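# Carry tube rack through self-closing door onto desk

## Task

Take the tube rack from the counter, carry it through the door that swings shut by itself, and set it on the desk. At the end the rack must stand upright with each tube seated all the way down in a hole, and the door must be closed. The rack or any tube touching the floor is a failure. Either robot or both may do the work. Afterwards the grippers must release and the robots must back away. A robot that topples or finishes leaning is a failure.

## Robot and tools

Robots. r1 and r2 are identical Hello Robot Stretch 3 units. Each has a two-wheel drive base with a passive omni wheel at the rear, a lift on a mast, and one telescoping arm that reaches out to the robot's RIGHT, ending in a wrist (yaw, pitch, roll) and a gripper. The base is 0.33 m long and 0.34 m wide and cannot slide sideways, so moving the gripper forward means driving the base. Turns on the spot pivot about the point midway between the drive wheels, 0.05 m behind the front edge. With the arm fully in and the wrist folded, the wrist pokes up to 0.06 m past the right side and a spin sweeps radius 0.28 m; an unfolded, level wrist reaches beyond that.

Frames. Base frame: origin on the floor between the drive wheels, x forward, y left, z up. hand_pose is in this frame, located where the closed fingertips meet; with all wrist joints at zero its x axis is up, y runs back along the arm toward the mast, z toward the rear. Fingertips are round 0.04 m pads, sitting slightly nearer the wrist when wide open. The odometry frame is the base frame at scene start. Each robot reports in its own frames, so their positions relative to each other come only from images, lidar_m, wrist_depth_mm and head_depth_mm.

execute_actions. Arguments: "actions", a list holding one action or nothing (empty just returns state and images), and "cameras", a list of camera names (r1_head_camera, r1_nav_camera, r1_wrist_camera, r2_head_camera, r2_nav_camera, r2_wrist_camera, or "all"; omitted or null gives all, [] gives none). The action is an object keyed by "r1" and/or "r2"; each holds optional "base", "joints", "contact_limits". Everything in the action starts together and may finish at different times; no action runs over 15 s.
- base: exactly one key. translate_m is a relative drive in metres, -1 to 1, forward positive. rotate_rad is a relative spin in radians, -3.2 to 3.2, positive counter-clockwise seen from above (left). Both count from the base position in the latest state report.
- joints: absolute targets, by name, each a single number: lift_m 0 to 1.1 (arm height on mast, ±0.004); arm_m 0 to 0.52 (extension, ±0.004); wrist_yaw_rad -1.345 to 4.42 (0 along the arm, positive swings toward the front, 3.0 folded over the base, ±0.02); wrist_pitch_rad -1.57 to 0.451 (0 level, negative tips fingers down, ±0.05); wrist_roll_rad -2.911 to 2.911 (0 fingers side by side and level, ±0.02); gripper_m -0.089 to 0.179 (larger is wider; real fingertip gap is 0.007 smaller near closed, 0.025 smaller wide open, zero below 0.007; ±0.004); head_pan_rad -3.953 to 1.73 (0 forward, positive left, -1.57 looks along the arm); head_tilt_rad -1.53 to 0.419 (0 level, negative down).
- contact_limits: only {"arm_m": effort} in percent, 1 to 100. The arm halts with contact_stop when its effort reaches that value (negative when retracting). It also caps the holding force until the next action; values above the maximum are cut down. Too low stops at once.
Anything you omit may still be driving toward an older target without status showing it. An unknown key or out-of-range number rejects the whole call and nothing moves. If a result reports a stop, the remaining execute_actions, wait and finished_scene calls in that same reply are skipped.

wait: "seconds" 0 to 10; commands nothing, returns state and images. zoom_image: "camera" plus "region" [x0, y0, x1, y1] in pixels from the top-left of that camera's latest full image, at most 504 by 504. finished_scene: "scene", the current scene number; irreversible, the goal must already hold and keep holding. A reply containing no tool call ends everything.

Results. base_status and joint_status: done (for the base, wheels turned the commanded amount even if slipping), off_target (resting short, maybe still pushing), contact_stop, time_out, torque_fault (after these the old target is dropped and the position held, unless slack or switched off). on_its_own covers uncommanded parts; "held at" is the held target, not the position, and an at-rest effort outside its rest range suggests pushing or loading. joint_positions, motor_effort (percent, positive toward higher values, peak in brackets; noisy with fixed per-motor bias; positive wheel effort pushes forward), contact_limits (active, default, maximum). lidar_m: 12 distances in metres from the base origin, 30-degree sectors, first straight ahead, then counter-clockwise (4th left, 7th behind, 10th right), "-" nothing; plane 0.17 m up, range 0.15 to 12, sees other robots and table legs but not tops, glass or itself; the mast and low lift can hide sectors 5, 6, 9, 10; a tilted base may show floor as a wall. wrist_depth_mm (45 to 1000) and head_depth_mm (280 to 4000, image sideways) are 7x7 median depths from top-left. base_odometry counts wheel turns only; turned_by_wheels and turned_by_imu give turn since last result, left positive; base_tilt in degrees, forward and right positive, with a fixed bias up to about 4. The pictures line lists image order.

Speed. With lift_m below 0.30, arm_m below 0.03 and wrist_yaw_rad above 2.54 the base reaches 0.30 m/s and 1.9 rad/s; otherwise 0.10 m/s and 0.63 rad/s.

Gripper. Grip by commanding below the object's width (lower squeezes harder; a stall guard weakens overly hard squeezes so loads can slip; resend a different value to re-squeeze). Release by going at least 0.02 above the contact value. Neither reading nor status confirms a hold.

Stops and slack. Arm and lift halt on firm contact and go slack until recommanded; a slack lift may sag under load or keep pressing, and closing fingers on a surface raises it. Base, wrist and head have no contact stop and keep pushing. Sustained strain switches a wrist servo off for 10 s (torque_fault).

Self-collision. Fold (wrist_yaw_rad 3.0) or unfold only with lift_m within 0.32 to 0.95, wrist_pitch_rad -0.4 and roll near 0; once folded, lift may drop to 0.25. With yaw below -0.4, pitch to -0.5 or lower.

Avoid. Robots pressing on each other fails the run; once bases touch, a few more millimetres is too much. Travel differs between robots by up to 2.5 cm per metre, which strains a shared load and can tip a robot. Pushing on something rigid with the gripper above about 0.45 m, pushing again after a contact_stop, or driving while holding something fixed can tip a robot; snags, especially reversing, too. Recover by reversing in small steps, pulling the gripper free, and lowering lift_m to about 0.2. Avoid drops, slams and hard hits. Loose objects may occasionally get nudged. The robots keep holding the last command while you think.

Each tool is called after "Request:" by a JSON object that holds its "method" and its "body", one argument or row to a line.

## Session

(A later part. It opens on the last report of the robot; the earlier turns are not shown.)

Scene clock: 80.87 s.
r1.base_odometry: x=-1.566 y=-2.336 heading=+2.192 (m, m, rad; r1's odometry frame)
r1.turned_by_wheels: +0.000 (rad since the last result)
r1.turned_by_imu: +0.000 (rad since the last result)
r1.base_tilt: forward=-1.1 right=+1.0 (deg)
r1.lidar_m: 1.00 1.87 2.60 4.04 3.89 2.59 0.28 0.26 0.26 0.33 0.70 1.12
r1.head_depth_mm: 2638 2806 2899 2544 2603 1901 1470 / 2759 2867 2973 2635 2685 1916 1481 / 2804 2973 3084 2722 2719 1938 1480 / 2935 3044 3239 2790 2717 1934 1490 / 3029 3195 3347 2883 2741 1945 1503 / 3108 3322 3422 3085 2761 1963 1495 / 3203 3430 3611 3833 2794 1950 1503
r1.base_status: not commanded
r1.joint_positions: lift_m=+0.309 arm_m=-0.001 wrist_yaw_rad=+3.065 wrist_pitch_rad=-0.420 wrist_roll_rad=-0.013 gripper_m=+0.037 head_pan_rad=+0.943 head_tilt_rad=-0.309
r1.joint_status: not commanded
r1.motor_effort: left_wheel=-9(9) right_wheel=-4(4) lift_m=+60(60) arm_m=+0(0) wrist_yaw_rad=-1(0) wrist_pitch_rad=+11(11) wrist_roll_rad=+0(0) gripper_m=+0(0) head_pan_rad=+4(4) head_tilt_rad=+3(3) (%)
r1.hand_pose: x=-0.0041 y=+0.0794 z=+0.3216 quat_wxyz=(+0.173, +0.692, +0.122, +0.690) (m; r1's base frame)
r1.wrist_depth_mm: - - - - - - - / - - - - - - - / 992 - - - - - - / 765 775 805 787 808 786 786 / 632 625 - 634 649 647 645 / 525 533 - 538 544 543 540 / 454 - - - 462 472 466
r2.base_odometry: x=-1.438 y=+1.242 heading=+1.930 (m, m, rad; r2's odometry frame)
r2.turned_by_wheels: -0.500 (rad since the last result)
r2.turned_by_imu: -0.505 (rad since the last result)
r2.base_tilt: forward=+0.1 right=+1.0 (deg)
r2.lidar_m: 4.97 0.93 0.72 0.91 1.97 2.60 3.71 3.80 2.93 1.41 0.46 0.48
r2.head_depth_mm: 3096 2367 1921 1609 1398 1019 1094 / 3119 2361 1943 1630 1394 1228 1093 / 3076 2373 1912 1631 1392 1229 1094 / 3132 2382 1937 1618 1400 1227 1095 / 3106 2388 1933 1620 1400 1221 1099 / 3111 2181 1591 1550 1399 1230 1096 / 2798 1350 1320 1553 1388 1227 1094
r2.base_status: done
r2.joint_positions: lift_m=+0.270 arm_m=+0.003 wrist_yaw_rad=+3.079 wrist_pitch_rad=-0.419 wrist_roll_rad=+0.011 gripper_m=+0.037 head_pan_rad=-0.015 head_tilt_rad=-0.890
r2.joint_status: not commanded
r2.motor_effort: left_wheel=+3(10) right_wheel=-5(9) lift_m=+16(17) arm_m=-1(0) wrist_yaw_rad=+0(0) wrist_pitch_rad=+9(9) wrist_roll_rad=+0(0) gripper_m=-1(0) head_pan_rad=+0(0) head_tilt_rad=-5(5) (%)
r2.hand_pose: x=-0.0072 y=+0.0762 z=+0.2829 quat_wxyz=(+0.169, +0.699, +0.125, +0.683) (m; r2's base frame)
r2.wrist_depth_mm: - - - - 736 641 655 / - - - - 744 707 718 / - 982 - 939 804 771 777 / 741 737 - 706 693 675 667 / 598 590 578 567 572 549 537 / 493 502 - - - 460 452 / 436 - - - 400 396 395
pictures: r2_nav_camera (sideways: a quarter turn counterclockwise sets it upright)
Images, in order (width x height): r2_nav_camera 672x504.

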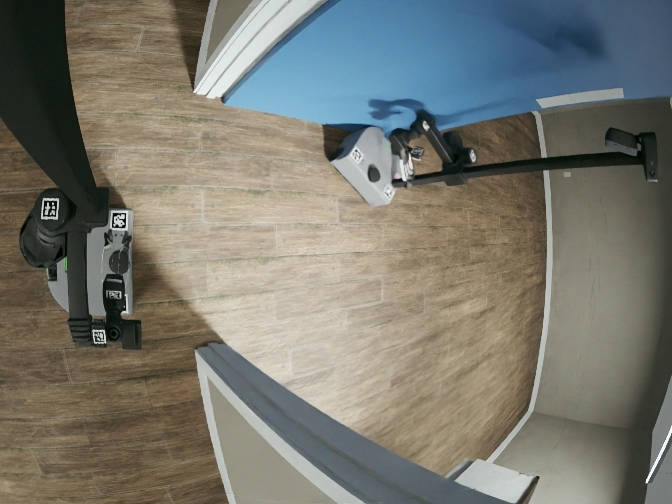

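Request:
{"method": "execute_actions", "body": {
  "actions": [
    {"r2":{"base":{"translate_m":0.62}}}
  ],
  "cameras": []
}}

Request:
{"method": "execute_actions", "body": {
  "actions": [
    {"r2":{"base":{"rotate_rad":-1.01}}}
  ],
  "cameras": []
}}

Request:
{"method": "execute_actions", "body": {
  "actions": [
    {"r2":{"base":{"translate_m":1}}}
  ],
  "cameras": []
}}

Request:
{"method": "execute_actions", "body": {
  "actions": [
    {"r2":{"base":{"translate_m":0.8}}}
  ],
  "cameras": []
}}

Request:
{"method": "execute_actions", "body": {
  "actions": [
    {"r2":{"base":{"rotate_rad":1.07},"joints":{"lift_m":0.87,"wrist_yaw_rad":0,"head_pan_rad":-1.57,"head_tilt_rad":-0.55}}}
  ],
  "cameras": []
}}

Request:
{"method": "execute_actions", "body": {
  "actions": [
    {"r2":{"joints":{"wrist_pitch_rad":0.02,"gripper_m":0.179}}}
  ],
  "cameras": ["r2_head_camera","r2_wrist_camera"]
}}

Scene clock: 94.80 s.
r1.base_odometry: x=-1.566 y=-2.336 heading=+2.192 (m, m, rad; r1's odometry frame)
r1.turned_by_wheels: +0.000 (rad since the last result)
r1.turned_by_imu: +0.001 (rad since the last result)
r1.base_tilt: forward=-1.0 right=+1.0 (deg)
r1.lidar_m: 0.58 1.86 2.59 4.02 3.89 2.59 0.28 0.26 0.26 0.33 0.70 0.58
r1.head_depth_mm: 2642 2786 2905 2523 2623 1903 1467 / 2752 2856 2984 2592 2677 1913 1482 / 2809 2941 3118 2713 2713 1919 1481 / 2922 3094 3209 2803 2743 1926 1494 / 3019 3161 3337 2939 2785 1928 1497 / 3117 3247 3454 3058 2742 1963 1499 / 3202 3384 3618 3871 2792 1960 1507
r1.base_status: not commanded
r1.joint_positions: lift_m=+0.309 arm_m=-0.001 wrist_yaw_rad=+3.065 wrist_pitch_rad=-0.420 wrist_roll_rad=-0.013 gripper_m=+0.037 head_pan_rad=+0.943 head_tilt_rad=-0.309
r1.joint_status: not commanded
r1.motor_effort: left_wheel=-9(10) right_wheel=-5(5) lift_m=+60(61) arm_m=+0(0) wrist_yaw_rad=+0(0) wrist_pitch_rad=+11(11) wrist_roll_rad=+0(0) gripper_m=-1(0) head_pan_rad=+4(4) head_tilt_rad=+3(3) (%)
r1.hand_pose: x=-0.0041 y=+0.0794 z=+0.3216 quat_wxyz=(+0.173, +0.692, +0.122, +0.690) (m; r1's base frame)
r1.wrist_depth_mm: - - - - - - - / - - - - - - - / - 994 - - - - - / 759 769 816 787 786 798 800 / 630 630 - 622 643 642 647 / 525 531 - 534 540 536 540 / 459 - - - 463 461 467
r2.base_odometry: x=-1.656 y=+1.822 heading=+1.930 (m, m, rad; r2's odometry frame)
r2.turned_by_wheels: +0.000 (rad since the last result)
r2.turned_by_imu: +0.003 (rad since the last result)
r2.base_tilt: forward=+0.0 right=+1.0 (deg)
r2.lidar_m: 4.36 0.58 0.68 0.65 0.66 2.64 4.33 4.18 0.39 0.70 2.24 2.95
r2.head_depth_mm: 3097 2402 1926 1620 1396 1220 1098 / 3117 2366 1896 1632 1397 1227 1099 / 3124 2371 1933 1618 1408 1227 1093 / 3089 2383 1913 1627 1397 1234 1099 / 3086 2389 1939 1621 1396 1223 1091 / 3098 2386 1927 1633 1316 1223 1094 / 3148 2365 1929 1055 1173 1170 1093
r2.base_status: done
r2.joint_positions: lift_m=+0.270 arm_m=+0.003 wrist_yaw_rad=+3.079 wrist_pitch_rad=-0.419 wrist_roll_rad=+0.011 gripper_m=+0.037 head_pan_rad=-0.015 head_tilt_rad=-0.890
r2.joint_status: not commanded
r2.motor_effort: left_wheel=+2(10) right_wheel=-3(8) lift_m=+17(17) arm_m=-1(1) wrist_yaw_rad=+0(1) wrist_pitch_rad=+9(9) wrist_roll_rad=+0(0) gripper_m=+0(0) head_pan_rad=-1(1) head_tilt_rad=-5(5) (%)
r2.hand_pose: x=-0.0072 y=+0.0762 z=+0.2829 quat_wxyz=(+0.169, +0.699, +0.125, +0.683) (m; r2's base frame)
r2.wrist_depth_mm: - - 617 625 634 652 671 / - - 671 688 703 707 718 / - 943 - 770 785 571 515 / 755 741 - 713 687 608 514 / 594 588 577 566 573 550 537 / 497 503 - - - 462 452 / 434 - - - 401 395 393
pictures: none
No camera images: the call's "cameras" was empty. Leave "cameras" out to get every camera's image.

Scene clock: 96.70 s.
r1.base_odometry: x=-1.566 y=-2.336 heading=+2.192 (m, m, rad; r1's odometry frame)
r1.turned_by_wheels: +0.000 (rad since the last result)
r1.turned_by_imu: +0.000 (rad since the last result)
r1.base_tilt: forward=-1.1 right=+1.0 (deg)
r1.lidar_m: 0.59 1.86 2.61 4.05 3.90 2.59 0.28 0.26 0.26 0.33 0.70 0.46
r1.head_depth_mm: 2650 2786 2935 2537 2596 1903 1469 / 2755 2924 3005 2615 2683 1918 1475 / 2846 2968 3112 2656 2733 1926 1484 / 2918 3090 3179 2800 2736 1922 1495 / 3014 3174 3355 2915 2754 1954 1501 / 3127 3238 3475 3045 2753 1948 1498 / 3180 3424 3643 3928 2788 1965 1512
r1.base_status: not commanded
r1.joint_positions: lift_m=+0.309 arm_m=-0.001 wrist_yaw_rad=+3.065 wrist_pitch_rad=-0.420 wrist_roll_rad=-0.013 gripper_m=+0.037 head_pan_rad=+0.943 head_tilt_rad=-0.309
r1.joint_status: not commanded
r1.motor_effort: left_wheel=-9(9) right_wheel=-4(5) lift_m=+60(60) arm_m=+0(0) wrist_yaw_rad=+0(1) wrist_pitch_rad=+11(11) wrist_roll_rad=+0(0) gripper_m=-1(0) head_pan_rad=+6(5) head_tilt_rad=+3(3) (%)
r1.hand_pose: x=-0.0041 y=+0.0794 z=+0.3216 quat_wxyz=(+0.173, +0.692, +0.122, +0.690) (m; r1's base frame)
r1.wrist_depth_mm: - - - - - - - / - - - - - - - / 984 - - - - - - / 781 770 795 779 783 786 815 / 632 624 - 637 657 647 652 / 524 525 - 536 550 539 548 / 459 - - - 460 464 465
r2.base_odometry: x=-1.656 y=+1.822 heading=+0.920 (m, m, rad; r2's odometry frame)
r2.turned_by_wheels: -1.010 (rad since the last result)
r2.turned_by_imu: -1.020 (rad since the last result)
r2.base_tilt: forward=+0.0 right=+0.9 (deg)
r2.lidar_m: 2.26 3.91 4.36 0.58 0.67 0.65 0.67 2.74 4.32 0.47 0.39 0.81
r2.head_depth_mm: 1910 2169 1931 1624 1402 1224 1052 / 2049 2295 1921 1617 1407 1232 1096 / 2177 2380 1936 1626 1393 1229 1098 / 2319 2379 1926 1629 1386 1231 1094 / 2483 2366 1927 1620 1396 1232 1087 / 2850 2391 1910 1622 1397 1228 1094 / 3081 2364 1921 1613 1389 1228 1095
r2.base_status: done
r2.joint_positions: lift_m=+0.270 arm_m=+0.003 wrist_yaw_rad=+3.079 wrist_pitch_rad=-0.419 wrist_roll_rad=+0.011 gripper_m=+0.037 head_pan_rad=-0.015 head_tilt_rad=-0.890
r2.joint_status: not commanded
r2.motor_effort: left_wheel=+2(11) right_wheel=-3(13) lift_m=+16(16) arm_m=+0(1) wrist_yaw_rad=+0(1) wrist_pitch_rad=+9(8) wrist_roll_rad=+0(0) gripper_m=+0(1) head_pan_rad=+0(0) head_tilt_rad=-5(5) (%)
r2.hand_pose: x=-0.0072 y=+0.0762 z=+0.2829 quat_wxyz=(+0.169, +0.699, +0.125, +0.683) (m; r2's base frame)
r2.wrist_depth_mm: 515 604 951 - - - - / 531 636 860 838 - - - / 544 683 - 700 908 890 853 / 565 685 - 703 686 674 663 / 568 583 579 565 573 544 538 / 491 505 - - - 461 453 / 434 - - - 404 397 397
pictures: none
No camera images: the call's "cameras" was empty. Leave "cameras" out to get every camera's image.

Scene clock: 101.63 s.
r1.base_odometry: x=-1.566 y=-2.336 heading=+2.192 (m, m, rad; r1's odometry frame)
r1.turned_by_wheels: +0.000 (rad since the last result)
r1.turned_by_imu: +0.001 (rad since the last result)
r1.base_tilt: forward=-1.2 right=+1.0 (deg)
r1.lidar_m: 1.00 1.11 2.60 4.03 3.90 2.59 0.28 0.26 0.26 0.33 0.70 4.88
r1.head_depth_mm: 2657 2771 2652 2531 2586 1269 1289 / 2719 2829 2505 2531 2424 1216 1294 / 2832 2944 3088 2694 2718 1930 1438 / 2877 3083 3201 2802 2727 1937 1495 / 3015 3213 3300 2897 2750 1942 1496 / 3084 3265 3431 3066 2747 1962 1504 / 3246 3383 3642 3824 2823 1963 1513
r1.base_status: not commanded
r1.joint_positions: lift_m=+0.309 arm_m=-0.001 wrist_yaw_rad=+3.065 wrist_pitch_rad=-0.420 wrist_roll_rad=-0.013 gripper_m=+0.037 head_pan_rad=+0.943 head_tilt_rad=-0.309
r1.joint_status: not commanded
r1.motor_effort: left_wheel=-9(10) right_wheel=-5(4) lift_m=+61(60) arm_m=+0(0) wrist_yaw_rad=-1(1) wrist_pitch_rad=+11(11) wrist_roll_rad=+0(0) gripper_m=+0(1) head_pan_rad=+4(5) head_tilt_rad=+3(3) (%)
r1.hand_pose: x=-0.0041 y=+0.0794 z=+0.3216 quat_wxyz=(+0.173, +0.692, +0.122, +0.690) (m; r1's base frame)
r1.wrist_depth_mm: - - - - - - - / - - - - - - - / 992 - - - - - 837 / 751 761 813 791 780 781 793 / 625 626 - 636 658 645 651 / 523 521 - 539 550 537 538 / 456 - - - 464 462 466
r2.base_odometry: x=-1.050 y=+2.618 heading=+0.920 (m, m, rad; r2's odometry frame)
r2.turned_by_wheels: +0.000 (rad since the last result)
r2.turned_by_imu: +0.004 (rad since the last result)
r2.base_tilt: forward=+0.1 right=+1.0 (deg)
r2.lidar_m: 1.37 1.86 3.88 4.03 2.94 1.21 1.57 0.73 0.70 0.73 0.99 1.32
r2.head_depth_mm: 1148 1310 1533 1625 1392 1222 1097 / 1218 1401 1653 1621 1389 1224 1102 / 1300 1499 1811 1620 1395 1228 1088 / 1387 1625 1866 1625 1390 1228 1099 / 1489 1763 1923 1611 1392 1230 1095 / 1607 1939 1935 1629 1400 1225 1097 / 1789 2303 1925 1625 1389 1231 1090
r2.base_status: done
r2.joint_positions: lift_m=+0.270 arm_m=+0.003 wrist_yaw_rad=+3.079 wrist_pitch_rad=-0.418 wrist_roll_rad=+0.011 gripper_m=+0.037 head_pan_rad=-0.015 head_tilt_rad=-0.890
r2.joint_status: not commanded
r2.motor_effort: left_wheel=+2(12) right_wheel=-4(7) lift_m=+17(16) arm_m=+0(1) wrist_yaw_rad=+1(1) wrist_pitch_rad=+9(8) wrist_roll_rad=+0(0) gripper_m=+0(0) head_pan_rad=+0(1) head_tilt_rad=-5(5) (%)
r2.hand_pose: x=-0.0072 y=+0.0762 z=+0.2829 quat_wxyz=(+0.169, +0.699, +0.125, +0.683) (m; r2's base frame)
r2.wrist_depth_mm: - - - - - - - / - - - - - - - / - 979 - 933 908 886 861 / 755 741 - 710 686 667 662 / 592 589 578 566 577 543 535 / 493 508 - - - 461 451 / 436 - - - 400 398 390
pictures: none
No camera images: the call's "cameras" was empty. Leave "cameras" out to get every camera's image.

Scene clock: 106.07 s.
r1.base_odometry: x=-1.566 y=-2.336 heading=+2.192 (m, m, rad; r1's odometry frame)
r1.turned_by_wheels: +0.000 (rad since the last result)
r1.turned_by_imu: +0.001 (rad since the last result)
r1.base_tilt: forward=-1.2 right=+1.0 (deg)
r1.lidar_m: 0.99 1.86 1.86 3.99 3.91 2.59 0.28 0.26 0.26 0.33 0.70 4.84
r1.head_depth_mm: 2664 2836 2874 2524 2596 1906 1472 / 2735 2901 2976 2585 2670 1909 1476 / 2820 2962 3024 2691 2122 1918 1485 / 2903 3079 2836 2775 2594 1945 1483 / 2981 3149 3352 2917 2765 1948 1499 / 3083 3268 3460 3076 2782 1945 1495 / 3146 3431 3635 3883 2773 1948 1500
r1.base_status: not commanded
r1.joint_positions: lift_m=+0.309 arm_m=-0.001 wrist_yaw_rad=+3.065 wrist_pitch_rad=-0.420 wrist_roll_rad=-0.013 gripper_m=+0.037 head_pan_rad=+0.943 head_tilt_rad=-0.309
r1.joint_status: not commanded
r1.motor_effort: left_wheel=-9(9) right_wheel=-5(4) lift_m=+61(61) arm_m=+0(0) wrist_yaw_rad=+1(1) wrist_pitch_rad=+11(11) wrist_roll_rad=+0(0) gripper_m=+0(1) head_pan_rad=+4(4) head_tilt_rad=+3(3) (%)
r1.hand_pose: x=-0.0041 y=+0.0794 z=+0.3216 quat_wxyz=(+0.173, +0.692, +0.122, +0.690) (m; r1's base frame)
r1.wrist_depth_mm: - - - - - - - / - - - - - - - / - 993 - - - - - / 759 767 796 786 776 792 797 / 625 627 - 636 646 640 652 / 524 535 - 534 545 544 547 / 459 - - - 460 467 473
r2.base_odometry: x=-0.565 y=+3.254 heading=+0.920 (m, m, rad; r2's odometry frame)
r2.turned_by_wheels: +0.000 (rad since the last result)
r2.turned_by_imu: +0.003 (rad since the last result)
r2.base_tilt: forward=+0.1 right=+1.0 (deg)
r2.lidar_m: 0.65 0.89 3.49 3.61 3.65 1.91 1.57 1.14 1.09 1.14 0.65 0.63
r2.head_depth_mm: 895 687 703 838 1042 1226 1097 / 895 685 760 929 1181 1229 1096 / 898 711 828 1025 1340 1232 1091 / 890 763 907 1158 1399 1224 1093 / 897 818 1016 1316 1404 1225 1100 / 893 894 1128 1540 1395 1224 1097 / 893 990 1286 1605 1401 1230 1100
r2.base_status: done
r2.joint_positions: lift_m=+0.270 arm_m=+0.003 wrist_yaw_rad=+3.079 wrist_pitch_rad=-0.418 wrist_roll_rad=+0.011 gripper_m=+0.037 head_pan_rad=-0.015 head_tilt_rad=-0.890
r2.joint_status: not commanded
r2.motor_effort: left_wheel=+2(11) right_wheel=-3(9) lift_m=+16(16) arm_m=-2(1) wrist_yaw_rad=+0(1) wrist_pitch_rad=+8(8) wrist_roll_rad=+0(0) gripper_m=+0(1) head_pan_rad=+0(0) head_tilt_rad=-5(5) (%)
r2.hand_pose: x=-0.0073 y=+0.0762 z=+0.2829 quat_wxyz=(+0.169, +0.699, +0.125, +0.683) (m; r2's base frame)
r2.wrist_depth_mm: - - - - - - - / - - - - - - - / - 984 - 929 902 901 853 / 757 736 - 711 686 683 663 / 597 590 576 565 580 548 535 / 492 508 - - - 464 455 / 434 - - - 401 398 392
pictures: none
No camera images: the call's "cameras" was empty. Leave "cameras" out to get every camera's image.

Scene clock: 112.37 s.
r1.base_odometry: x=-1.566 y=-2.336 heading=+2.192 (m, m, rad; r1's odometry frame)
r1.turned_by_wheels: +0.000 (rad since the last result)
r1.turned_by_imu: +0.001 (rad since the last result)
r1.base_tilt: forward=-1.0 right=+1.0 (deg)
r1.lidar_m: 1.00 1.87 1.82 4.03 3.89 2.58 0.28 0.26 0.26 0.33 0.70 4.86
r1.head_depth_mm: 2635 2800 2887 2530 2591 1914 1477 / 2739 2880 2973 2567 2702 1911 1475 / 2820 2938 2589 2668 2242 1933 1486 / 2895 3079 3220 2801 2710 1919 1491 / 3017 3136 3355 2902 2778 1953 1496 / 3105 3288 3456 3022 2786 1947 1497 / 3209 3404 3615 3852 2821 1971 1509
r1.base_status: not commanded
r1.joint_positions: lift_m=+0.309 arm_m=-0.001 wrist_yaw_rad=+3.065 wrist_pitch_rad=-0.420 wrist_roll_rad=-0.013 gripper_m=+0.037 head_pan_rad=+0.943 head_tilt_rad=-0.309
r1.joint_status: not commanded
r1.motor_effort: left_wheel=-10(9) right_wheel=-4(5) lift_m=+61(61) arm_m=+0(0) wrist_yaw_rad=-1(1) wrist_pitch_rad=+11(11) wrist_roll_rad=-1(0) gripper_m=+0(0) head_pan_rad=+5(4) head_tilt_rad=+3(3) (%)
r1.hand_pose: x=-0.0041 y=+0.0794 z=+0.3216 quat_wxyz=(+0.173, +0.692, +0.122, +0.690) (m; r1's base frame)
r1.wrist_depth_mm: - - - - - - - / - - - - - - - / 988 - - - - - - / 781 771 800 788 789 808 812 / 629 633 - 631 650 638 646 / 524 530 - 538 551 546 538 / 455 - - - 464 463 465
r2.base_odometry: x=-0.565 y=+3.254 heading=+1.990 (m, m, rad; r2's odometry frame)
r2.turned_by_wheels: +1.070 (rad since the last result)
r2.turned_by_imu: +1.082 (rad since the last result)
r2.base_tilt: forward=+0.1 right=+0.9 (deg)
r2.lidar_m: 3.50 3.64 3.62 1.90 1.53 1.13 1.10 1.14 0.65 0.63 0.65 0.91
r2.head_depth_mm: 992 1096 1047 721 783 917 - / 1002 1102 1033 731 794 918 - / 1012 1122 903 737 800 - - / 1017 1132 961 736 818 974 1186 / 1032 1136 1017 747 826 989 1180 / 1039 1156 1013 753 843 1003 1180 / 1044 1158 1006 761 857 1022 1209
r2.base_status: done
r2.joint_positions: lift_m=+0.870 arm_m=+0.003 wrist_yaw_rad=+0.002 wrist_pitch_rad=-0.418 wrist_roll_rad=+0.011 gripper_m=+0.037 head_pan_rad=-1.563 head_tilt_rad=-0.556
r2.joint_status: all done
r2.motor_effort: left_wheel=-3(9) right_wheel=+3(12) lift_m=+31(32) arm_m=-1(1) wrist_yaw_rad=-1(0) wrist_pitch_rad=+8(9) wrist_roll_rad=+0(0) gripper_m=+0(0) head_pan_rad=-4(34) head_tilt_rad=+4(28) (%)
r2.hand_pose: x=-0.0211 y=-0.3721 z=+0.8823 quat_wxyz=(+0.688, +0.147, -0.695, -0.147) (m; r2's base frame)
r2.wrist_depth_mm: 738 678 632 535 539 506 475 / 380 371 366 362 356 346 342 / 431 426 422 416 411 407 401 / 484 481 470 465 460 454 446 / 552 540 534 524 506 512 500 / 637 625 617 621 626 584 575 / 764 743 735 714 716 685 702
pictures: none
No camera images: the call's "cameras" was empty. Leave "cameras" out to get every camera's image.

Scene clock: 114.27 s.
r1.base_odometry: x=-1.566 y=-2.336 heading=+2.192 (m, m, rad; r1's odometry frame)
r1.turned_by_wheels: +0.000 (rad since the last result)
r1.turned_by_imu: +0.000 (rad since the last result)
r1.base_tilt: forward=-1.1 right=+1.0 (deg)
r1.lidar_m: 0.99 1.86 1.82 4.01 3.90 2.59 0.28 0.26 0.26 0.33 0.70 4.87
r1.head_depth_mm: 2651 2780 2879 2530 2614 1903 1478 / 2755 2901 3000 2594 2711 1905 1474 / 2791 2944 2642 2663 2251 1921 1476 / 2936 3081 3210 2779 2732 1934 1490 / 3028 3203 3353 2906 2731 1936 1501 / 3126 3262 3429 3048 2787 1964 1502 / 3252 3419 3652 3814 2782 1955 1505
r1.base_status: not commanded
r1.joint_positions: lift_m=+0.309 arm_m=-0.001 wrist_yaw_rad=+3.065 wrist_pitch_rad=-0.420 wrist_roll_rad=-0.013 gripper_m=+0.037 head_pan_rad=+0.943 head_tilt_rad=-0.309
r1.joint_status: not commanded
r1.motor_effort: left_wheel=-10(9) right_wheel=-5(5) lift_m=+61(60) arm_m=+0(0) wrist_yaw_rad=+0(1) wrist_pitch_rad=+11(11) wrist_roll_rad=+0(0) gripper_m=+0(0) head_pan_rad=+4(4) head_tilt_rad=+3(3) (%)
r1.hand_pose: x=-0.0041 y=+0.0794 z=+0.3216 quat_wxyz=(+0.173, +0.692, +0.122, +0.690) (m; r1's base frame)
r1.wrist_depth_mm: - - - - - - - / - - - - - - - / - 985 - - - - - / 782 770 791 775 792 802 811 / 627 636 - 646 662 647 642 / 528 528 - 533 548 543 545 / 452 - - - 459 465 468
r2.base_odometry: x=-0.565 y=+3.254 heading=+1.990 (m, m, rad; r2's odometry frame)
r2.turned_by_wheels: +0.000 (rad since the last result)
r2.turned_by_imu: +0.000 (rad since the last result)
r2.base_tilt: forward=+0.0 right=+1.0 (deg)
r2.lidar_m: 3.49 3.66 3.64 1.91 1.53 1.13 1.10 1.14 0.65 0.63 0.66 0.91
r2.head_depth_mm: 991 1094 1039 721 778 917 - / 1003 1104 1039 727 792 923 - / 1007 1116 901 735 788 - - / 1020 1122 963 735 815 971 1188 / 1024 1145 1015 745 847 989 1180 / 1034 1146 1014 752 845 1006 1186 / 1048 1155 1011 762 858 1024 1214
r2.base_status: not commanded
r2.joint_positions: lift_m=+0.870 arm_m=+0.003 wrist_yaw_rad=+0.002 wrist_pitch_rad=-0.003 wrist_roll_rad=+0.011 gripper_m=+0.179 head_pan_rad=-1.563 head_tilt_rad=-0.556
r2.joint_status: all done
r2.motor_effort: left_wheel=-3(3) right_wheel=+3(3) lift_m=+31(31) arm_m=-2(1) wrist_yaw_rad=-2(2) wrist_pitch_rad=+10(10) wrist_roll_rad=+0(0) gripper_m=+0(95) head_pan_rad=-2(3) head_tilt_rad=+4(4) (%)
r2.hand_pose: x=-0.0210 y=-0.4039 z=+0.9835 quat_wxyz=(+0.704, +0.002, -0.711, -0.001) (m; r2's base frame)
r2.wrist_depth_mm: 966 938 935 929 922 920 890 / 996 987 964 944 955 930 915 / - - 996 977 964 974 940 / 781 756 727 636 680 659 643 / 410 428 395 389 383 378 388 / 444 - 430 421 415 410 - / 459 448 441 434 432 422 419
pictures: r2_head_camera (sideways: a quarter turn clockwise sets it upright), r2_wrist_camera
Images, in order (width x height): r2_head_camera 896x504, r2_wrist_camera 644x364.

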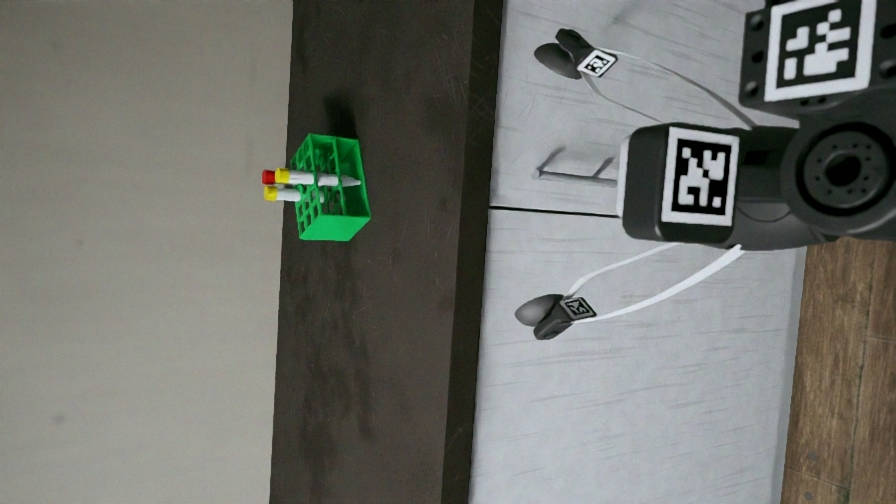

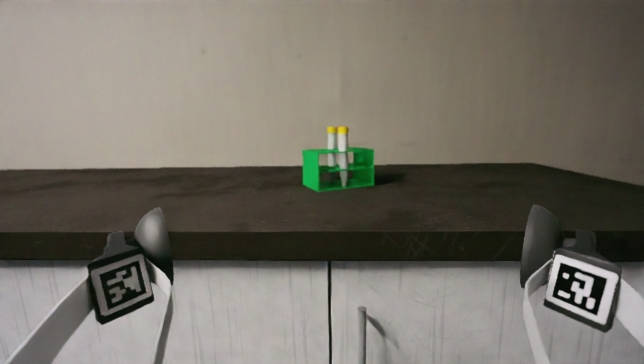

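Request:
{"method": "execute_actions", "body": {
  "actions": [
    {"r2":{"base":{"rotate_rad":0.2}}}
  ],
  "cameras": []
}}

Request:
{"method": "execute_actions", "body": {
  "actions": [
    {"r2":{"base":{"translate_m":-0.375},"joints":{"arm_m":0.25}}}
  ],
  "cameras": []
}}

Request:
{"method": "execute_actions", "body": {
  "actions": [
    {"r2":{"base":{"rotate_rad":0.215},"joints":{"arm_m":0.33,"lift_m":0.845}}}
  ],
  "cameras": ["r2_wrist_camera"]
}}

Scene clock: 126.70 s.
r1.base_odometry: x=-1.566 y=-2.336 heading=+2.192 (m, m, rad; r1's odometry frame)
r1.turned_by_wheels: +0.000 (rad since the last result)
r1.turned_by_imu: +0.001 (rad since the last result)
r1.base_tilt: forward=-1.2 right=+1.0 (deg)
r1.lidar_m: 1.00 1.87 1.83 4.02 3.89 2.59 0.28 0.26 0.26 0.33 0.70 4.87
r1.head_depth_mm: 2657 2768 2920 2575 2600 1910 1466 / 2751 2884 2961 2599 2674 1906 1478 / 2826 2910 2570 2656 2434 1929 1489 / 2887 3102 3206 2804 2716 1935 1490 / 3002 3194 3344 2936 2755 1963 1498 / 3139 3293 3520 3013 2773 1960 1497 / 3194 3406 3597 3820 2770 1948 1509
r1.base_status: not commanded
r1.joint_positions: lift_m=+0.309 arm_m=-0.001 wrist_yaw_rad=+3.065 wrist_pitch_rad=-0.420 wrist_roll_rad=-0.013 gripper_m=+0.037 head_pan_rad=+0.943 head_tilt_rad=-0.309
r1.joint_status: not commanded
r1.motor_effort: left_wheel=-9(9) right_wheel=-5(4) lift_m=+61(61) arm_m=+0(0) wrist_yaw_rad=-1(0) wrist_pitch_rad=+11(11) wrist_roll_rad=-1(0) gripper_m=+0(1) head_pan_rad=+5(4) head_tilt_rad=+3(3) (%)
r1.hand_pose: x=-0.0041 y=+0.0794 z=+0.3216 quat_wxyz=(+0.173, +0.692, +0.122, +0.690) (m; r1's base frame)
r1.wrist_depth_mm: - - - - - - - / - - - - - - - / - - - - - - - / 780 774 781 791 792 793 811 / 621 624 - 629 655 655 640 / 528 532 - 538 546 540 544 / 456 - - - 465 467 466
r2.base_odometry: x=-0.565 y=+3.254 heading=+2.190 (m, m, rad; r2's odometry frame)
r2.turned_by_wheels: +0.200 (rad since the last result)
r2.turned_by_imu: +0.203 (rad since the last result)
r2.base_tilt: forward=+0.0 right=+0.9 (deg)
r2.lidar_m: 3.48 3.95 3.50 1.91 1.31 1.10 1.10 0.75 0.63 0.63 0.71 1.18
r2.head_depth_mm: 972 1067 877 711 732 853 - / 1003 1101 1034 717 767 890 - / 1028 1138 1025 741 803 - - / 1056 1163 1027 761 844 1016 1190 / 1088 1210 1021 780 907 1065 1219 / 1127 1261 1012 805 942 1134 1212 / 1160 1304 1001 835 988 1209 1205
r2.base_status: done
r2.joint_positions: lift_m=+0.870 arm_m=+0.003 wrist_yaw_rad=+0.001 wrist_pitch_rad=-0.003 wrist_roll_rad=+0.011 gripper_m=+0.179 head_pan_rad=-1.563 head_tilt_rad=-0.556
r2.joint_status: not commanded
r2.motor_effort: left_wheel=-3(7) right_wheel=+4(8) lift_m=+31(31) arm_m=-1(2) wrist_yaw_rad=-1(2) wrist_pitch_rad=+10(11) wrist_roll_rad=+0(0) gripper_m=+0(0) head_pan_rad=-1(2) head_tilt_rad=+4(4) (%)
r2.hand_pose: x=-0.0212 y=-0.4040 z=+0.9836 quat_wxyz=(+0.704, +0.001, -0.711, -0.001) (m; r2's base frame)
r2.wrist_depth_mm: - - - 957 885 835 788 / - - - - 934 860 805 / - - - - 937 885 825 / 784 744 729 704 589 660 643 / 542 485 444 409 381 363 388 / 578 - 477 437 403 377 - / 601 550 494 452 416 388 365
pictures: none
No camera images: the call's "cameras" was empty. Leave "cameras" out to get every camera's image.

Scene clock: 131.60 s.
r1.base_odometry: x=-1.566 y=-2.336 heading=+2.192 (m, m, rad; r1's odometry frame)
r1.turned_by_wheels: +0.000 (rad since the last result)
r1.turned_by_imu: +0.001 (rad since the last result)
r1.base_tilt: forward=-1.1 right=+1.0 (deg)
r1.lidar_m: 0.99 1.86 2.60 4.04 3.90 2.59 0.28 0.26 0.26 0.33 0.70 4.86
r1.head_depth_mm: 2663 2785 2390 2505 2390 1894 1465 / 2725 2865 3016 2617 2681 1922 1486 / 2834 2999 3090 2707 2701 1925 1493 / 2920 3070 3214 2832 2752 1922 1490 / 3010 3168 3316 2871 2749 1934 1492 / 3089 3334 3451 3073 2772 1943 1497 / 3167 3398 3683 3834 2773 1950 1508
r1.base_status: not commanded
r1.joint_positions: lift_m=+0.309 arm_m=-0.001 wrist_yaw_rad=+3.065 wrist_pitch_rad=-0.420 wrist_roll_rad=-0.013 gripper_m=+0.037 head_pan_rad=+0.943 head_tilt_rad=-0.309
r1.joint_status: not commanded
r1.motor_effort: left_wheel=-9(9) right_wheel=-4(5) lift_m=+61(61) arm_m=+0(0) wrist_yaw_rad=-1(0) wrist_pitch_rad=+11(11) wrist_roll_rad=+0(0) gripper_m=+0(0) head_pan_rad=+5(4) head_tilt_rad=+3(3) (%)
r1.hand_pose: x=-0.0041 y=+0.0794 z=+0.3216 quat_wxyz=(+0.173, +0.692, +0.122, +0.690) (m; r1's base frame)
r1.wrist_depth_mm: - - - - - - - / - - - - - - - / 1000 - - - - - - / 763 768 810 784 780 790 805 / 629 625 - 638 660 648 652 / 526 525 - 535 547 546 537 / 458 - - - 456 465 465
r2.base_odometry: x=-0.348 y=+2.949 heading=+2.190 (m, m, rad; r2's odometry frame)
r2.turned_by_wheels: +0.000 (rad since the last result)
r2.turned_by_imu: +0.000 (rad since the last result)
r2.base_tilt: forward=+0.0 right=+1.1 (deg)
r2.lidar_m: 3.86 4.27 1.98 1.99 0.88 0.73 0.73 0.82 0.55 0.55 0.62 1.02
r2.head_depth_mm: 909 999 1042 783 - 764 902 / 933 1029 1032 - 698 779 936 / 958 1055 1034 - 729 823 994 / 987 1085 1023 672 733 868 1064 / 1017 1132 879 701 770 925 1160 / 1052 1173 1008 729 800 984 1184 / 1088 1208 1004 755 856 1048 1206
r2.base_status: done
r2.joint_positions: lift_m=+0.870 arm_m=+0.250 wrist_yaw_rad=+0.001 wrist_pitch_rad=-0.001 wrist_roll_rad=+0.011 gripper_m=+0.179 head_pan_rad=-1.563 head_tilt_rad=-0.556
r2.joint_status: all done
r2.motor_effort: left_wheel=-3(8) right_wheel=+3(4) lift_m=+31(31) arm_m=+4(4) wrist_yaw_rad=+0(1) wrist_pitch_rad=+10(10) wrist_roll_rad=+0(0) gripper_m=+0(0) head_pan_rad=-3(3) head_tilt_rad=+4(3) (%)
r2.hand_pose: x=-0.0213 y=-0.6508 z=+0.9839 quat_wxyz=(+0.704, +0.001, -0.711, -0.001) (m; r2's base frame)
r2.wrist_depth_mm: 811 756 698 649 599 569 531 / 833 776 717 671 630 586 546 / 881 807 739 684 645 596 561 / 778 547 527 691 644 600 571 / 393 370 376 373 365 359 386 / 280 - 257 253 250 247 - / 193 196 195 192 191 189 180
pictures: none
No camera images: the call's "cameras" was empty. Leave "cameras" out to get every camera's image.

Scene clock: 133.40 s.
r1.base_odometry: x=-1.566 y=-2.336 heading=+2.192 (m, m, rad; r1's odometry frame)
r1.turned_by_wheels: +0.000 (rad since the last result)
r1.turned_by_imu: +0.000 (rad since the last result)
r1.base_tilt: forward=-1.1 right=+1.0 (deg)
r1.lidar_m: 1.00 1.86 2.60 4.02 3.90 2.59 0.28 0.26 0.26 0.33 0.70 4.87
r1.head_depth_mm: 2669 2766 2373 2523 2234 1911 1470 / 2750 2874 2964 2586 2668 1921 1479 / 2800 2950 3092 2723 2709 1919 1493 / 2926 3056 3227 2792 2741 1943 1491 / 3021 3186 3334 2900 2720 1933 1490 / 3077 3315 3477 3054 2772 1952 1503 / 3186 3386 3663 3928 2801 1953 1504
r1.base_status: not commanded
r1.joint_positions: lift_m=+0.309 arm_m=-0.001 wrist_yaw_rad=+3.065 wrist_pitch_rad=-0.420 wrist_roll_rad=-0.013 gripper_m=+0.037 head_pan_rad=+0.943 head_tilt_rad=-0.309
r1.joint_status: not commanded
r1.motor_effort: left_wheel=-10(9) right_wheel=-4(5) lift_m=+60(61) arm_m=+0(0) wrist_yaw_rad=+1(1) wrist_pitch_rad=+11(11) wrist_roll_rad=+0(0) gripper_m=-1(0) head_pan_rad=+4(4) head_tilt_rad=+3(3) (%)
r1.hand_pose: x=-0.0041 y=+0.0794 z=+0.3216 quat_wxyz=(+0.173, +0.692, +0.122, +0.690) (m; r1's base frame)
r1.wrist_depth_mm: - - - - - - - / - - - - - - - / - - - - - - - / 773 766 811 774 784 789 805 / 622 635 - 639 649 652 649 / 523 524 - 538 558 539 542 / 454 - - - 463 470 463
r2.base_odometry: x=-0.348 y=+2.949 heading=+2.404 (m, m, rad; r2's odometry frame)
r2.turned_by_wheels: +0.215 (rad since the last result)
r2.turned_by_imu: +0.218 (rad since the last result)
r2.base_tilt: forward=+0.1 right=+0.9 (deg)
r2.lidar_m: 3.94 3.85 1.98 1.16 0.78 0.73 0.74 0.59 0.55 0.56 0.72 1.59
r2.head_depth_mm: 935 1013 1042 746 - - 877 / 981 1072 1040 - 697 787 924 / 1031 1131 901 - 751 862 1029 / 1088 1203 958 734 792 951 1156 / 1150 1276 1014 770 884 1064 1215 / 1216 1360 1018 813 972 1202 1218 / 1293 1443 1007 907 1092 1368 1207
r2.base_status: done
r2.joint_positions: lift_m=+0.845 arm_m=+0.330 wrist_yaw_rad=+0.000 wrist_pitch_rad=-0.001 wrist_roll_rad=+0.011 gripper_m=+0.179 head_pan_rad=-1.563 head_tilt_rad=-0.556
r2.joint_status: all done
r2.motor_effort: left_wheel=-2(8) right_wheel=+3(9) lift_m=+16(27) arm_m=+5(3) wrist_yaw_rad=-1(1) wrist_pitch_rad=+10(10) wrist_roll_rad=+0(0) gripper_m=+0(0) head_pan_rad=-1(3) head_tilt_rad=+4(3) (%)
r2.hand_pose: x=-0.0213 y=-0.7308 z=+0.9596 quat_wxyz=(+0.704, +0.001, -0.711, -0.001) (m; r2's base frame)
r2.wrist_depth_mm: - 893 754 644 572 511 459 / - 936 785 673 591 522 475 / - 973 816 350 603 535 484 / 633 608 581 339 462 528 475 / 320 348 307 295 291 294 313 / 228 - 209 205 204 201 - / - 159 158 157 155 154 146
pictures: r2_wrist_camera
Images, in order (width x height): r2_wrist_camera 644x364.

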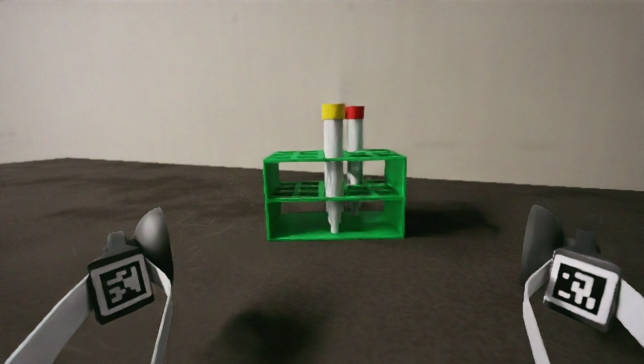

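Request:
{"method": "execute_actions", "body": {
  "actions": [
    {"r2":{"joints":{"arm_m":0.43,"lift_m":0.84}}}
  ],
  "cameras": ["r2_wrist_camera"]
}}

Scene clock: 138.63 s.
r1.base_odometry: x=-1.566 y=-2.336 heading=+2.192 (m, m, rad; r1's odometry frame)
r1.turned_by_wheels: +0.000 (rad since the last result)
r1.turned_by_imu: +0.001 (rad since the last result)
r1.base_tilt: forward=-1.2 right=+1.1 (deg)
r1.lidar_m: 1.00 1.86 2.60 3.99 3.88 2.59 0.28 0.26 0.26 0.33 0.70 4.88
r1.head_depth_mm: 2664 2766 2444 2543 2229 1925 1476 / 2732 2871 2953 2633 2678 1913 1477 / 2811 3026 3087 2687 2745 1931 1484 / 2897 3065 3170 2793 2731 1923 1495 / 2986 3167 3352 2935 2751 1943 1499 / 3091 3281 3438 3058 2788 1938 1499 / 3203 3411 3638 3830 2751 1955 1505
r1.base_status: not commanded
r1.joint_positions: lift_m=+0.309 arm_m=-0.001 wrist_yaw_rad=+3.065 wrist_pitch_rad=-0.420 wrist_roll_rad=-0.013 gripper_m=+0.037 head_pan_rad=+0.943 head_tilt_rad=-0.309
r1.joint_status: not commanded
r1.motor_effort: left_wheel=-9(10) right_wheel=-5(4) lift_m=+60(61) arm_m=+0(0) wrist_yaw_rad=-1(0) wrist_pitch_rad=+11(11) wrist_roll_rad=+0(0) gripper_m=+0(0) head_pan_rad=+4(4) head_tilt_rad=+3(3) (%)
r1.hand_pose: x=-0.0041 y=+0.0794 z=+0.3216 quat_wxyz=(+0.173, +0.692, +0.122, +0.690) (m; r1's base frame)
r1.wrist_depth_mm: - - - - - - - / - - - - - - - / - 998 - - - - - / 766 763 790 782 788 785 800 / 624 617 - 636 654 648 646 / 532 529 - 542 546 537 546 / 458 - - - 461 465 469
r2.base_odometry: x=-0.348 y=+2.949 heading=+2.404 (m, m, rad; r2's odometry frame)
r2.turned_by_wheels: +0.000 (rad since the last result)
r2.turned_by_imu: +0.000 (rad since the last result)
r2.base_tilt: forward=+0.0 right=+1.0 (deg)
r2.lidar_m: 3.91 3.85 1.97 1.16 0.78 0.73 0.74 0.59 0.55 0.56 0.71 1.59
r2.head_depth_mm: 935 1013 1047 745 - - 867 / 981 1072 1115 - 692 785 927 / 1032 1137 893 650 738 865 1031 / 1087 1205 989 735 794 952 1161 / 1147 1283 1017 771 881 1062 1213 / 1217 1373 1012 812 975 1200 1212 / 1290 1436 1006 907 1099 1367 1206
r2.base_status: not commanded
r2.joint_positions: lift_m=+0.841 arm_m=+0.429 wrist_yaw_rad=+0.000 wrist_pitch_rad=+0.013 wrist_roll_rad=+0.011 gripper_m=+0.179 head_pan_rad=-1.563 head_tilt_rad=-0.556
r2.joint_status: all done
r2.motor_effort: left_wheel=-3(3) right_wheel=+3(3) lift_m=+12(17) arm_m=+5(6) wrist_yaw_rad=+0(0) wrist_pitch_rad=+3(10) wrist_roll_rad=+0(1) gripper_m=+0(0) head_pan_rad=-3(3) head_tilt_rad=+4(4) (%)
r2.hand_pose: x=-0.0214 y=-0.8309 z=+0.9585 quat_wxyz=(+0.703, -0.004, -0.711, +0.004) (m; r2's base frame)
r2.wrist_depth_mm: 956 762 651 563 491 434 397 / 986 794 672 573 504 453 404 / - 831 696 230 510 460 413 / 680 653 518 189 236 465 416 / 328 359 264 236 234 299 321 / 230 - 203 201 200 203 - / - 159 158 157 155 154 146
pictures: r2_wrist_camera
Images, in order (width x height): r2_wrist_camera 644x364.

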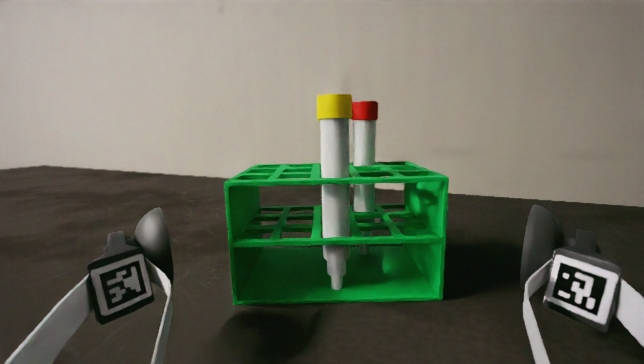

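Request:
{"method": "execute_actions", "body": {
  "actions": [
    {"r2":{"base":{"translate_m":0.005},"joints":{"arm_m":0.498,"lift_m":0.847,"wrist_pitch_rad":0.0}}}
  ],
  "cameras": ["r2_wrist_camera"]
}}

Request:
{"method": "execute_actions", "body": {
  "actions": [
    {"r2":{"joints":{"gripper_m":0.09}}}
  ],
  "cameras": ["r2_wrist_camera"]
}}

Request:
{"method": "execute_actions", "body": {
  "actions": [
    {"r2":{"joints":{"lift_m":0.875}}}
  ],
  "cameras": ["r2_wrist_camera"]
}}

Scene clock: 146.23 s.
r1.base_odometry: x=-1.566 y=-2.336 heading=+2.192 (m, m, rad; r1's odometry frame)
r1.turned_by_wheels: +0.000 (rad since the last result)
r1.turned_by_imu: +0.001 (rad since the last result)
r1.base_tilt: forward=-1.1 right=+1.0 (deg)
r1.lidar_m: 0.99 1.86 2.60 4.02 3.89 2.59 0.28 0.26 0.26 0.33 0.70 4.87
r1.head_depth_mm: 2643 2773 2389 2500 2239 1904 1474 / 2751 2886 2952 2602 2675 1913 1477 / 2812 2957 3164 2708 2686 1922 1490 / 2915 3071 3190 2774 2722 1931 1493 / 2990 3148 3313 2914 2732 1936 1486 / 3110 3282 3496 3054 2775 1939 1496 / 3250 3389 3637 3837 2802 1975 1507
r1.base_status: not commanded
r1.joint_positions: lift_m=+0.309 arm_m=-0.001 wrist_yaw_rad=+3.065 wrist_pitch_rad=-0.420 wrist_roll_rad=-0.013 gripper_m=+0.037 head_pan_rad=+0.943 head_tilt_rad=-0.309
r1.joint_status: not commanded
r1.motor_effort: left_wheel=-9(9) right_wheel=-4(5) lift_m=+61(60) arm_m=+0(0) wrist_yaw_rad=-1(0) wrist_pitch_rad=+11(11) wrist_roll_rad=-1(1) gripper_m=+0(1) head_pan_rad=+5(5) head_tilt_rad=+3(4) (%)
r1.hand_pose: x=-0.0041 y=+0.0794 z=+0.3216 quat_wxyz=(+0.173, +0.692, +0.122, +0.690) (m; r1's base frame)
r1.wrist_depth_mm: - - - - - - - / - - - - - - - / - - - - - - - / 774 776 798 783 779 809 816 / 633 627 - 647 644 646 643 / 521 523 - 538 546 543 538 / 452 - - - 463 464 466
r2.base_odometry: x=-0.352 y=+2.952 heading=+2.404 (m, m, rad; r2's odometry frame)
r2.turned_by_wheels: +0.000 (rad since the last result)
r2.turned_by_imu: +0.000 (rad since the last result)
r2.base_tilt: forward=+0.0 right=+1.0 (deg)
r2.lidar_m: 3.91 3.81 1.97 1.16 0.79 0.73 0.75 0.59 0.55 0.56 0.72 1.59
r2.head_depth_mm: 935 1023 1038 742 - - 873 / 982 1075 1121 675 691 789 927 / 1031 1126 1181 673 743 863 1030 / 1089 1199 1057 736 795 957 1164 / 1148 1279 1016 767 885 1066 1212 / 1221 1355 1009 815 981 1207 1204 / 1300 1439 1006 904 1091 1367 1204
r2.base_status: done
r2.joint_positions: lift_m=+0.847 arm_m=+0.498 wrist_yaw_rad=-0.001 wrist_pitch_rad=-0.017 wrist_roll_rad=+0.011 gripper_m=+0.179 head_pan_rad=-1.563 head_tilt_rad=-0.556
r2.joint_status: all done
r2.motor_effort: left_wheel=-2(4) right_wheel=+3(16) lift_m=+31(33) arm_m=+3(5) wrist_yaw_rad=+1(1) wrist_pitch_rad=+8(7) wrist_roll_rad=+0(0) gripper_m=+0(0) head_pan_rad=-2(4) head_tilt_rad=+4(4) (%)
r2.hand_pose: x=-0.0216 y=-0.8984 z=+0.9569 quat_wxyz=(+0.703, +0.006, -0.711, -0.006) (m; r2's base frame)
r2.wrist_depth_mm: 830 668 567 491 431 386 351 / 877 706 593 492 432 401 357 / 936 735 620 528 438 409 368 / 571 551 182 129 156 402 372 / 305 315 146 117 169 129 297 / 219 - 129 118 131 131 - / - 155 142 141 147 134 142
pictures: r2_wrist_camera
Images, in order (width x height): r2_wrist_camera 644x364.

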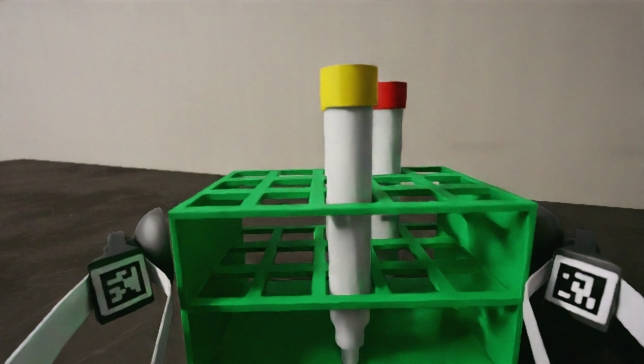

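Scene clock: 147.60 s.
r1.base_odometry: x=-1.566 y=-2.336 heading=+2.192 (m, m, rad; r1's odometry frame)
r1.turned_by_wheels: +0.000 (rad since the last result)
r1.turned_by_imu: +0.000 (rad since the last result)
r1.base_tilt: forward=-1.1 right=+1.0 (deg)
r1.lidar_m: 1.00 1.86 2.60 4.04 3.89 2.58 0.28 0.26 0.26 0.33 0.70 4.84
r1.head_depth_mm: 2650 2772 2408 2499 2224 1896 1474 / 2723 2884 2948 2606 2669 1919 1484 / 2821 2952 3080 2704 2690 1925 1494 / 2898 3076 3201 2771 2757 1934 1487 / 3031 3218 3346 2890 2785 1940 1495 / 3119 3283 3470 3017 2774 1965 1492 / 3206 3419 3658 3876 2749 1970 1505
r1.base_status: not commanded
r1.joint_positions: lift_m=+0.309 arm_m=-0.001 wrist_yaw_rad=+3.065 wrist_pitch_rad=-0.420 wrist_roll_rad=-0.013 gripper_m=+0.037 head_pan_rad=+0.943 head_tilt_rad=-0.309
r1.joint_status: not commanded
r1.motor_effort: left_wheel=-9(10) right_wheel=-4(5) lift_m=+60(61) arm_m=+0(0) wrist_yaw_rad=-1(0) wrist_pitch_rad=+11(11) wrist_roll_rad=+0(0) gripper_m=+0(0) head_pan_rad=+5(4) head_tilt_rad=+3(3) (%)
r1.hand_pose: x=-0.0041 y=+0.0794 z=+0.3216 quat_wxyz=(+0.173, +0.692, +0.122, +0.690) (m; r1's base frame)
r1.wrist_depth_mm: - - - - - - - / - - - - - - - / 963 996 - - - - - / 769 768 794 782 790 802 806 / 631 632 - 636 652 641 654 / 525 532 - 537 546 549 543 / 455 - - - 461 465 466
r2.base_odometry: x=-0.352 y=+2.952 heading=+2.404 (m, m, rad; r2's odometry frame)
r2.turned_by_wheels: +0.000 (rad since the last result)
r2.turned_by_imu: +0.000 (rad since the last result)
r2.base_tilt: forward=+0.0 right=+1.0 (deg)
r2.lidar_m: 3.92 3.82 1.97 1.17 0.79 0.73 0.75 0.59 0.55 0.56 0.71 1.59
r2.head_depth_mm: 937 1016 1042 744 - - 875 / 980 1072 1119 675 692 788 926 / 1032 1138 1176 674 740 865 1029 / 1094 1199 1020 734 798 956 1167 / 1148 1285 1017 768 883 1066 1207 / 1221 1365 1013 812 982 1211 1211 / 1306 1447 1002 908 1099 1360 1206
r2.base_status: not commanded
r2.joint_positions: lift_m=+0.847 arm_m=+0.498 wrist_yaw_rad=+0.000 wrist_pitch_rad=-0.017 wrist_roll_rad=+0.011 gripper_m=+0.091 head_pan_rad=-1.563 head_tilt_rad=-0.556
r2.joint_status: all done
r2.motor_effort: left_wheel=-2(2) right_wheel=+3(3) lift_m=+31(31) arm_m=+3(4) wrist_yaw_rad=+1(1) wrist_pitch_rad=+7(8) wrist_roll_rad=+0(0) gripper_m=-23(100) head_pan_rad=-3(3) head_tilt_rad=+3(3) (%)
r2.hand_pose: x=-0.0215 y=-0.8984 z=+0.9569 quat_wxyz=(+0.703, +0.006, -0.711, -0.006) (m; r2's base frame)
r2.wrist_depth_mm: 823 681 570 490 432 385 350 / 883 705 585 493 438 396 355 / 939 743 616 497 440 410 366 / 571 554 181 131 169 407 374 / 303 325 154 165 178 149 274 / 206 - 169 142 168 137 203 / 164 155 149 147 146 143 148
pictures: r2_wrist_camera
Images, in order (width x height): r2_wrist_camera 644x364.

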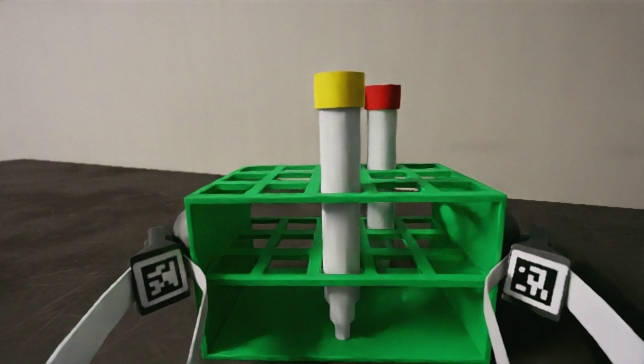

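Scene clock: 148.63 s.
r1.base_odometry: x=-1.566 y=-2.336 heading=+2.192 (m, m, rad; r1's odometry frame)
r1.turned_by_wheels: +0.000 (rad since the last result)
r1.turned_by_imu: +0.000 (rad since the last result)
r1.base_tilt: forward=-1.1 right=+1.0 (deg)
r1.lidar_m: 0.99 1.87 2.60 4.00 3.91 2.57 0.28 0.26 0.26 0.33 0.70 4.87
r1.head_depth_mm: 2650 2760 2401 2540 2206 1903 1469 / 2739 2874 2670 2581 2682 1906 1482 / 2791 2982 3034 2678 2714 1914 1481 / 2912 3045 3222 2792 2740 1936 1486 / 3017 3223 3326 2883 2767 1937 1494 / 3127 3350 3449 3041 2772 1942 1500 / 3202 3419 3659 3915 2773 1955 1510
r1.base_status: not commanded
r1.joint_positions: lift_m=+0.309 arm_m=-0.001 wrist_yaw_rad=+3.065 wrist_pitch_rad=-0.420 wrist_roll_rad=-0.013 gripper_m=+0.037 head_pan_rad=+0.943 head_tilt_rad=-0.309
r1.joint_status: not commanded
r1.motor_effort: left_wheel=-10(10) right_wheel=-4(4) lift_m=+61(61) arm_m=+0(0) wrist_yaw_rad=-1(0) wrist_pitch_rad=+11(11) wrist_roll_rad=+0(0) gripper_m=+0(0) head_pan_rad=+5(5) head_tilt_rad=+3(3) (%)
r1.hand_pose: x=-0.0041 y=+0.0794 z=+0.3216 quat_wxyz=(+0.173, +0.692, +0.122, +0.690) (m; r1's base frame)
r1.wrist_depth_mm: - - - - - - - / - - - - - - - / 989 999 - - - - - / 782 775 793 783 786 789 806 / 633 640 - 636 653 633 660 / 532 522 - 535 550 540 536 / 454 - - - 464 462 468
r2.base_odometry: x=-0.352 y=+2.952 heading=+2.404 (m, m, rad; r2's odometry frame)
r2.turned_by_wheels: +0.000 (rad since the last result)
r2.turned_by_imu: +0.000 (rad since the last result)
r2.base_tilt: forward=+0.0 right=+1.1 (deg)
r2.lidar_m: 3.91 3.83 1.97 1.16 0.79 0.74 0.75 0.59 0.55 0.56 0.72 1.59
r2.head_depth_mm: 937 1022 1038 - - 753 845 / 986 1076 1139 708 685 789 937 / 1032 1132 - 679 743 860 1037 / 1086 1203 960 732 792 953 1157 / 1152 1284 1016 773 885 1066 1202 / 1220 1345 1011 814 980 1208 1211 / 1303 1425 1008 905 1104 1361 1200
r2.base_status: not commanded
r2.joint_positions: lift_m=+0.875 arm_m=+0.498 wrist_yaw_rad=+0.000 wrist_pitch_rad=-0.027 wrist_roll_rad=+0.011 gripper_m=+0.094 head_pan_rad=-1.563 head_tilt_rad=-0.556
r2.joint_status: all done
r2.motor_effort: left_wheel=-2(2) right_wheel=+2(1) lift_m=+32(33) arm_m=+3(3) wrist_yaw_rad=+1(0) wrist_pitch_rad=+13(13) wrist_roll_rad=+0(0) gripper_m=-21(23) head_pan_rad=-4(2) head_tilt_rad=+4(3) (%)
r2.hand_pose: x=-0.0215 y=-0.8981 z=+0.9822 quat_wxyz=(+0.703, +0.010, -0.711, -0.010) (m; r2's base frame)
r2.wrist_depth_mm: 811 666 570 492 430 382 348 / 880 701 592 494 440 396 357 / 934 732 615 496 441 409 365 / 680 657 195 151 176 412 377 / 366 391 155 181 180 150 332 / 253 269 168 137 168 137 250 / 202 191 149 146 147 176 183
pictures: r2_wrist_camera
Images, in order (width x height): r2_wrist_camera 644x364.

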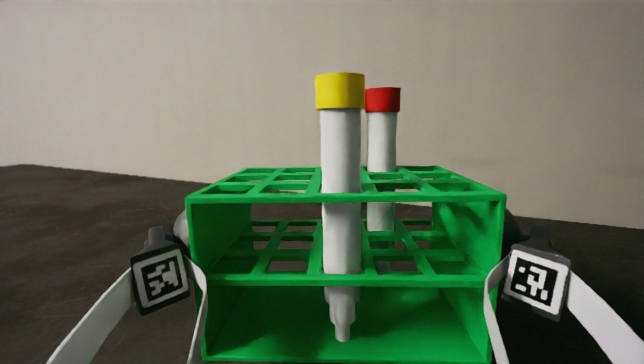

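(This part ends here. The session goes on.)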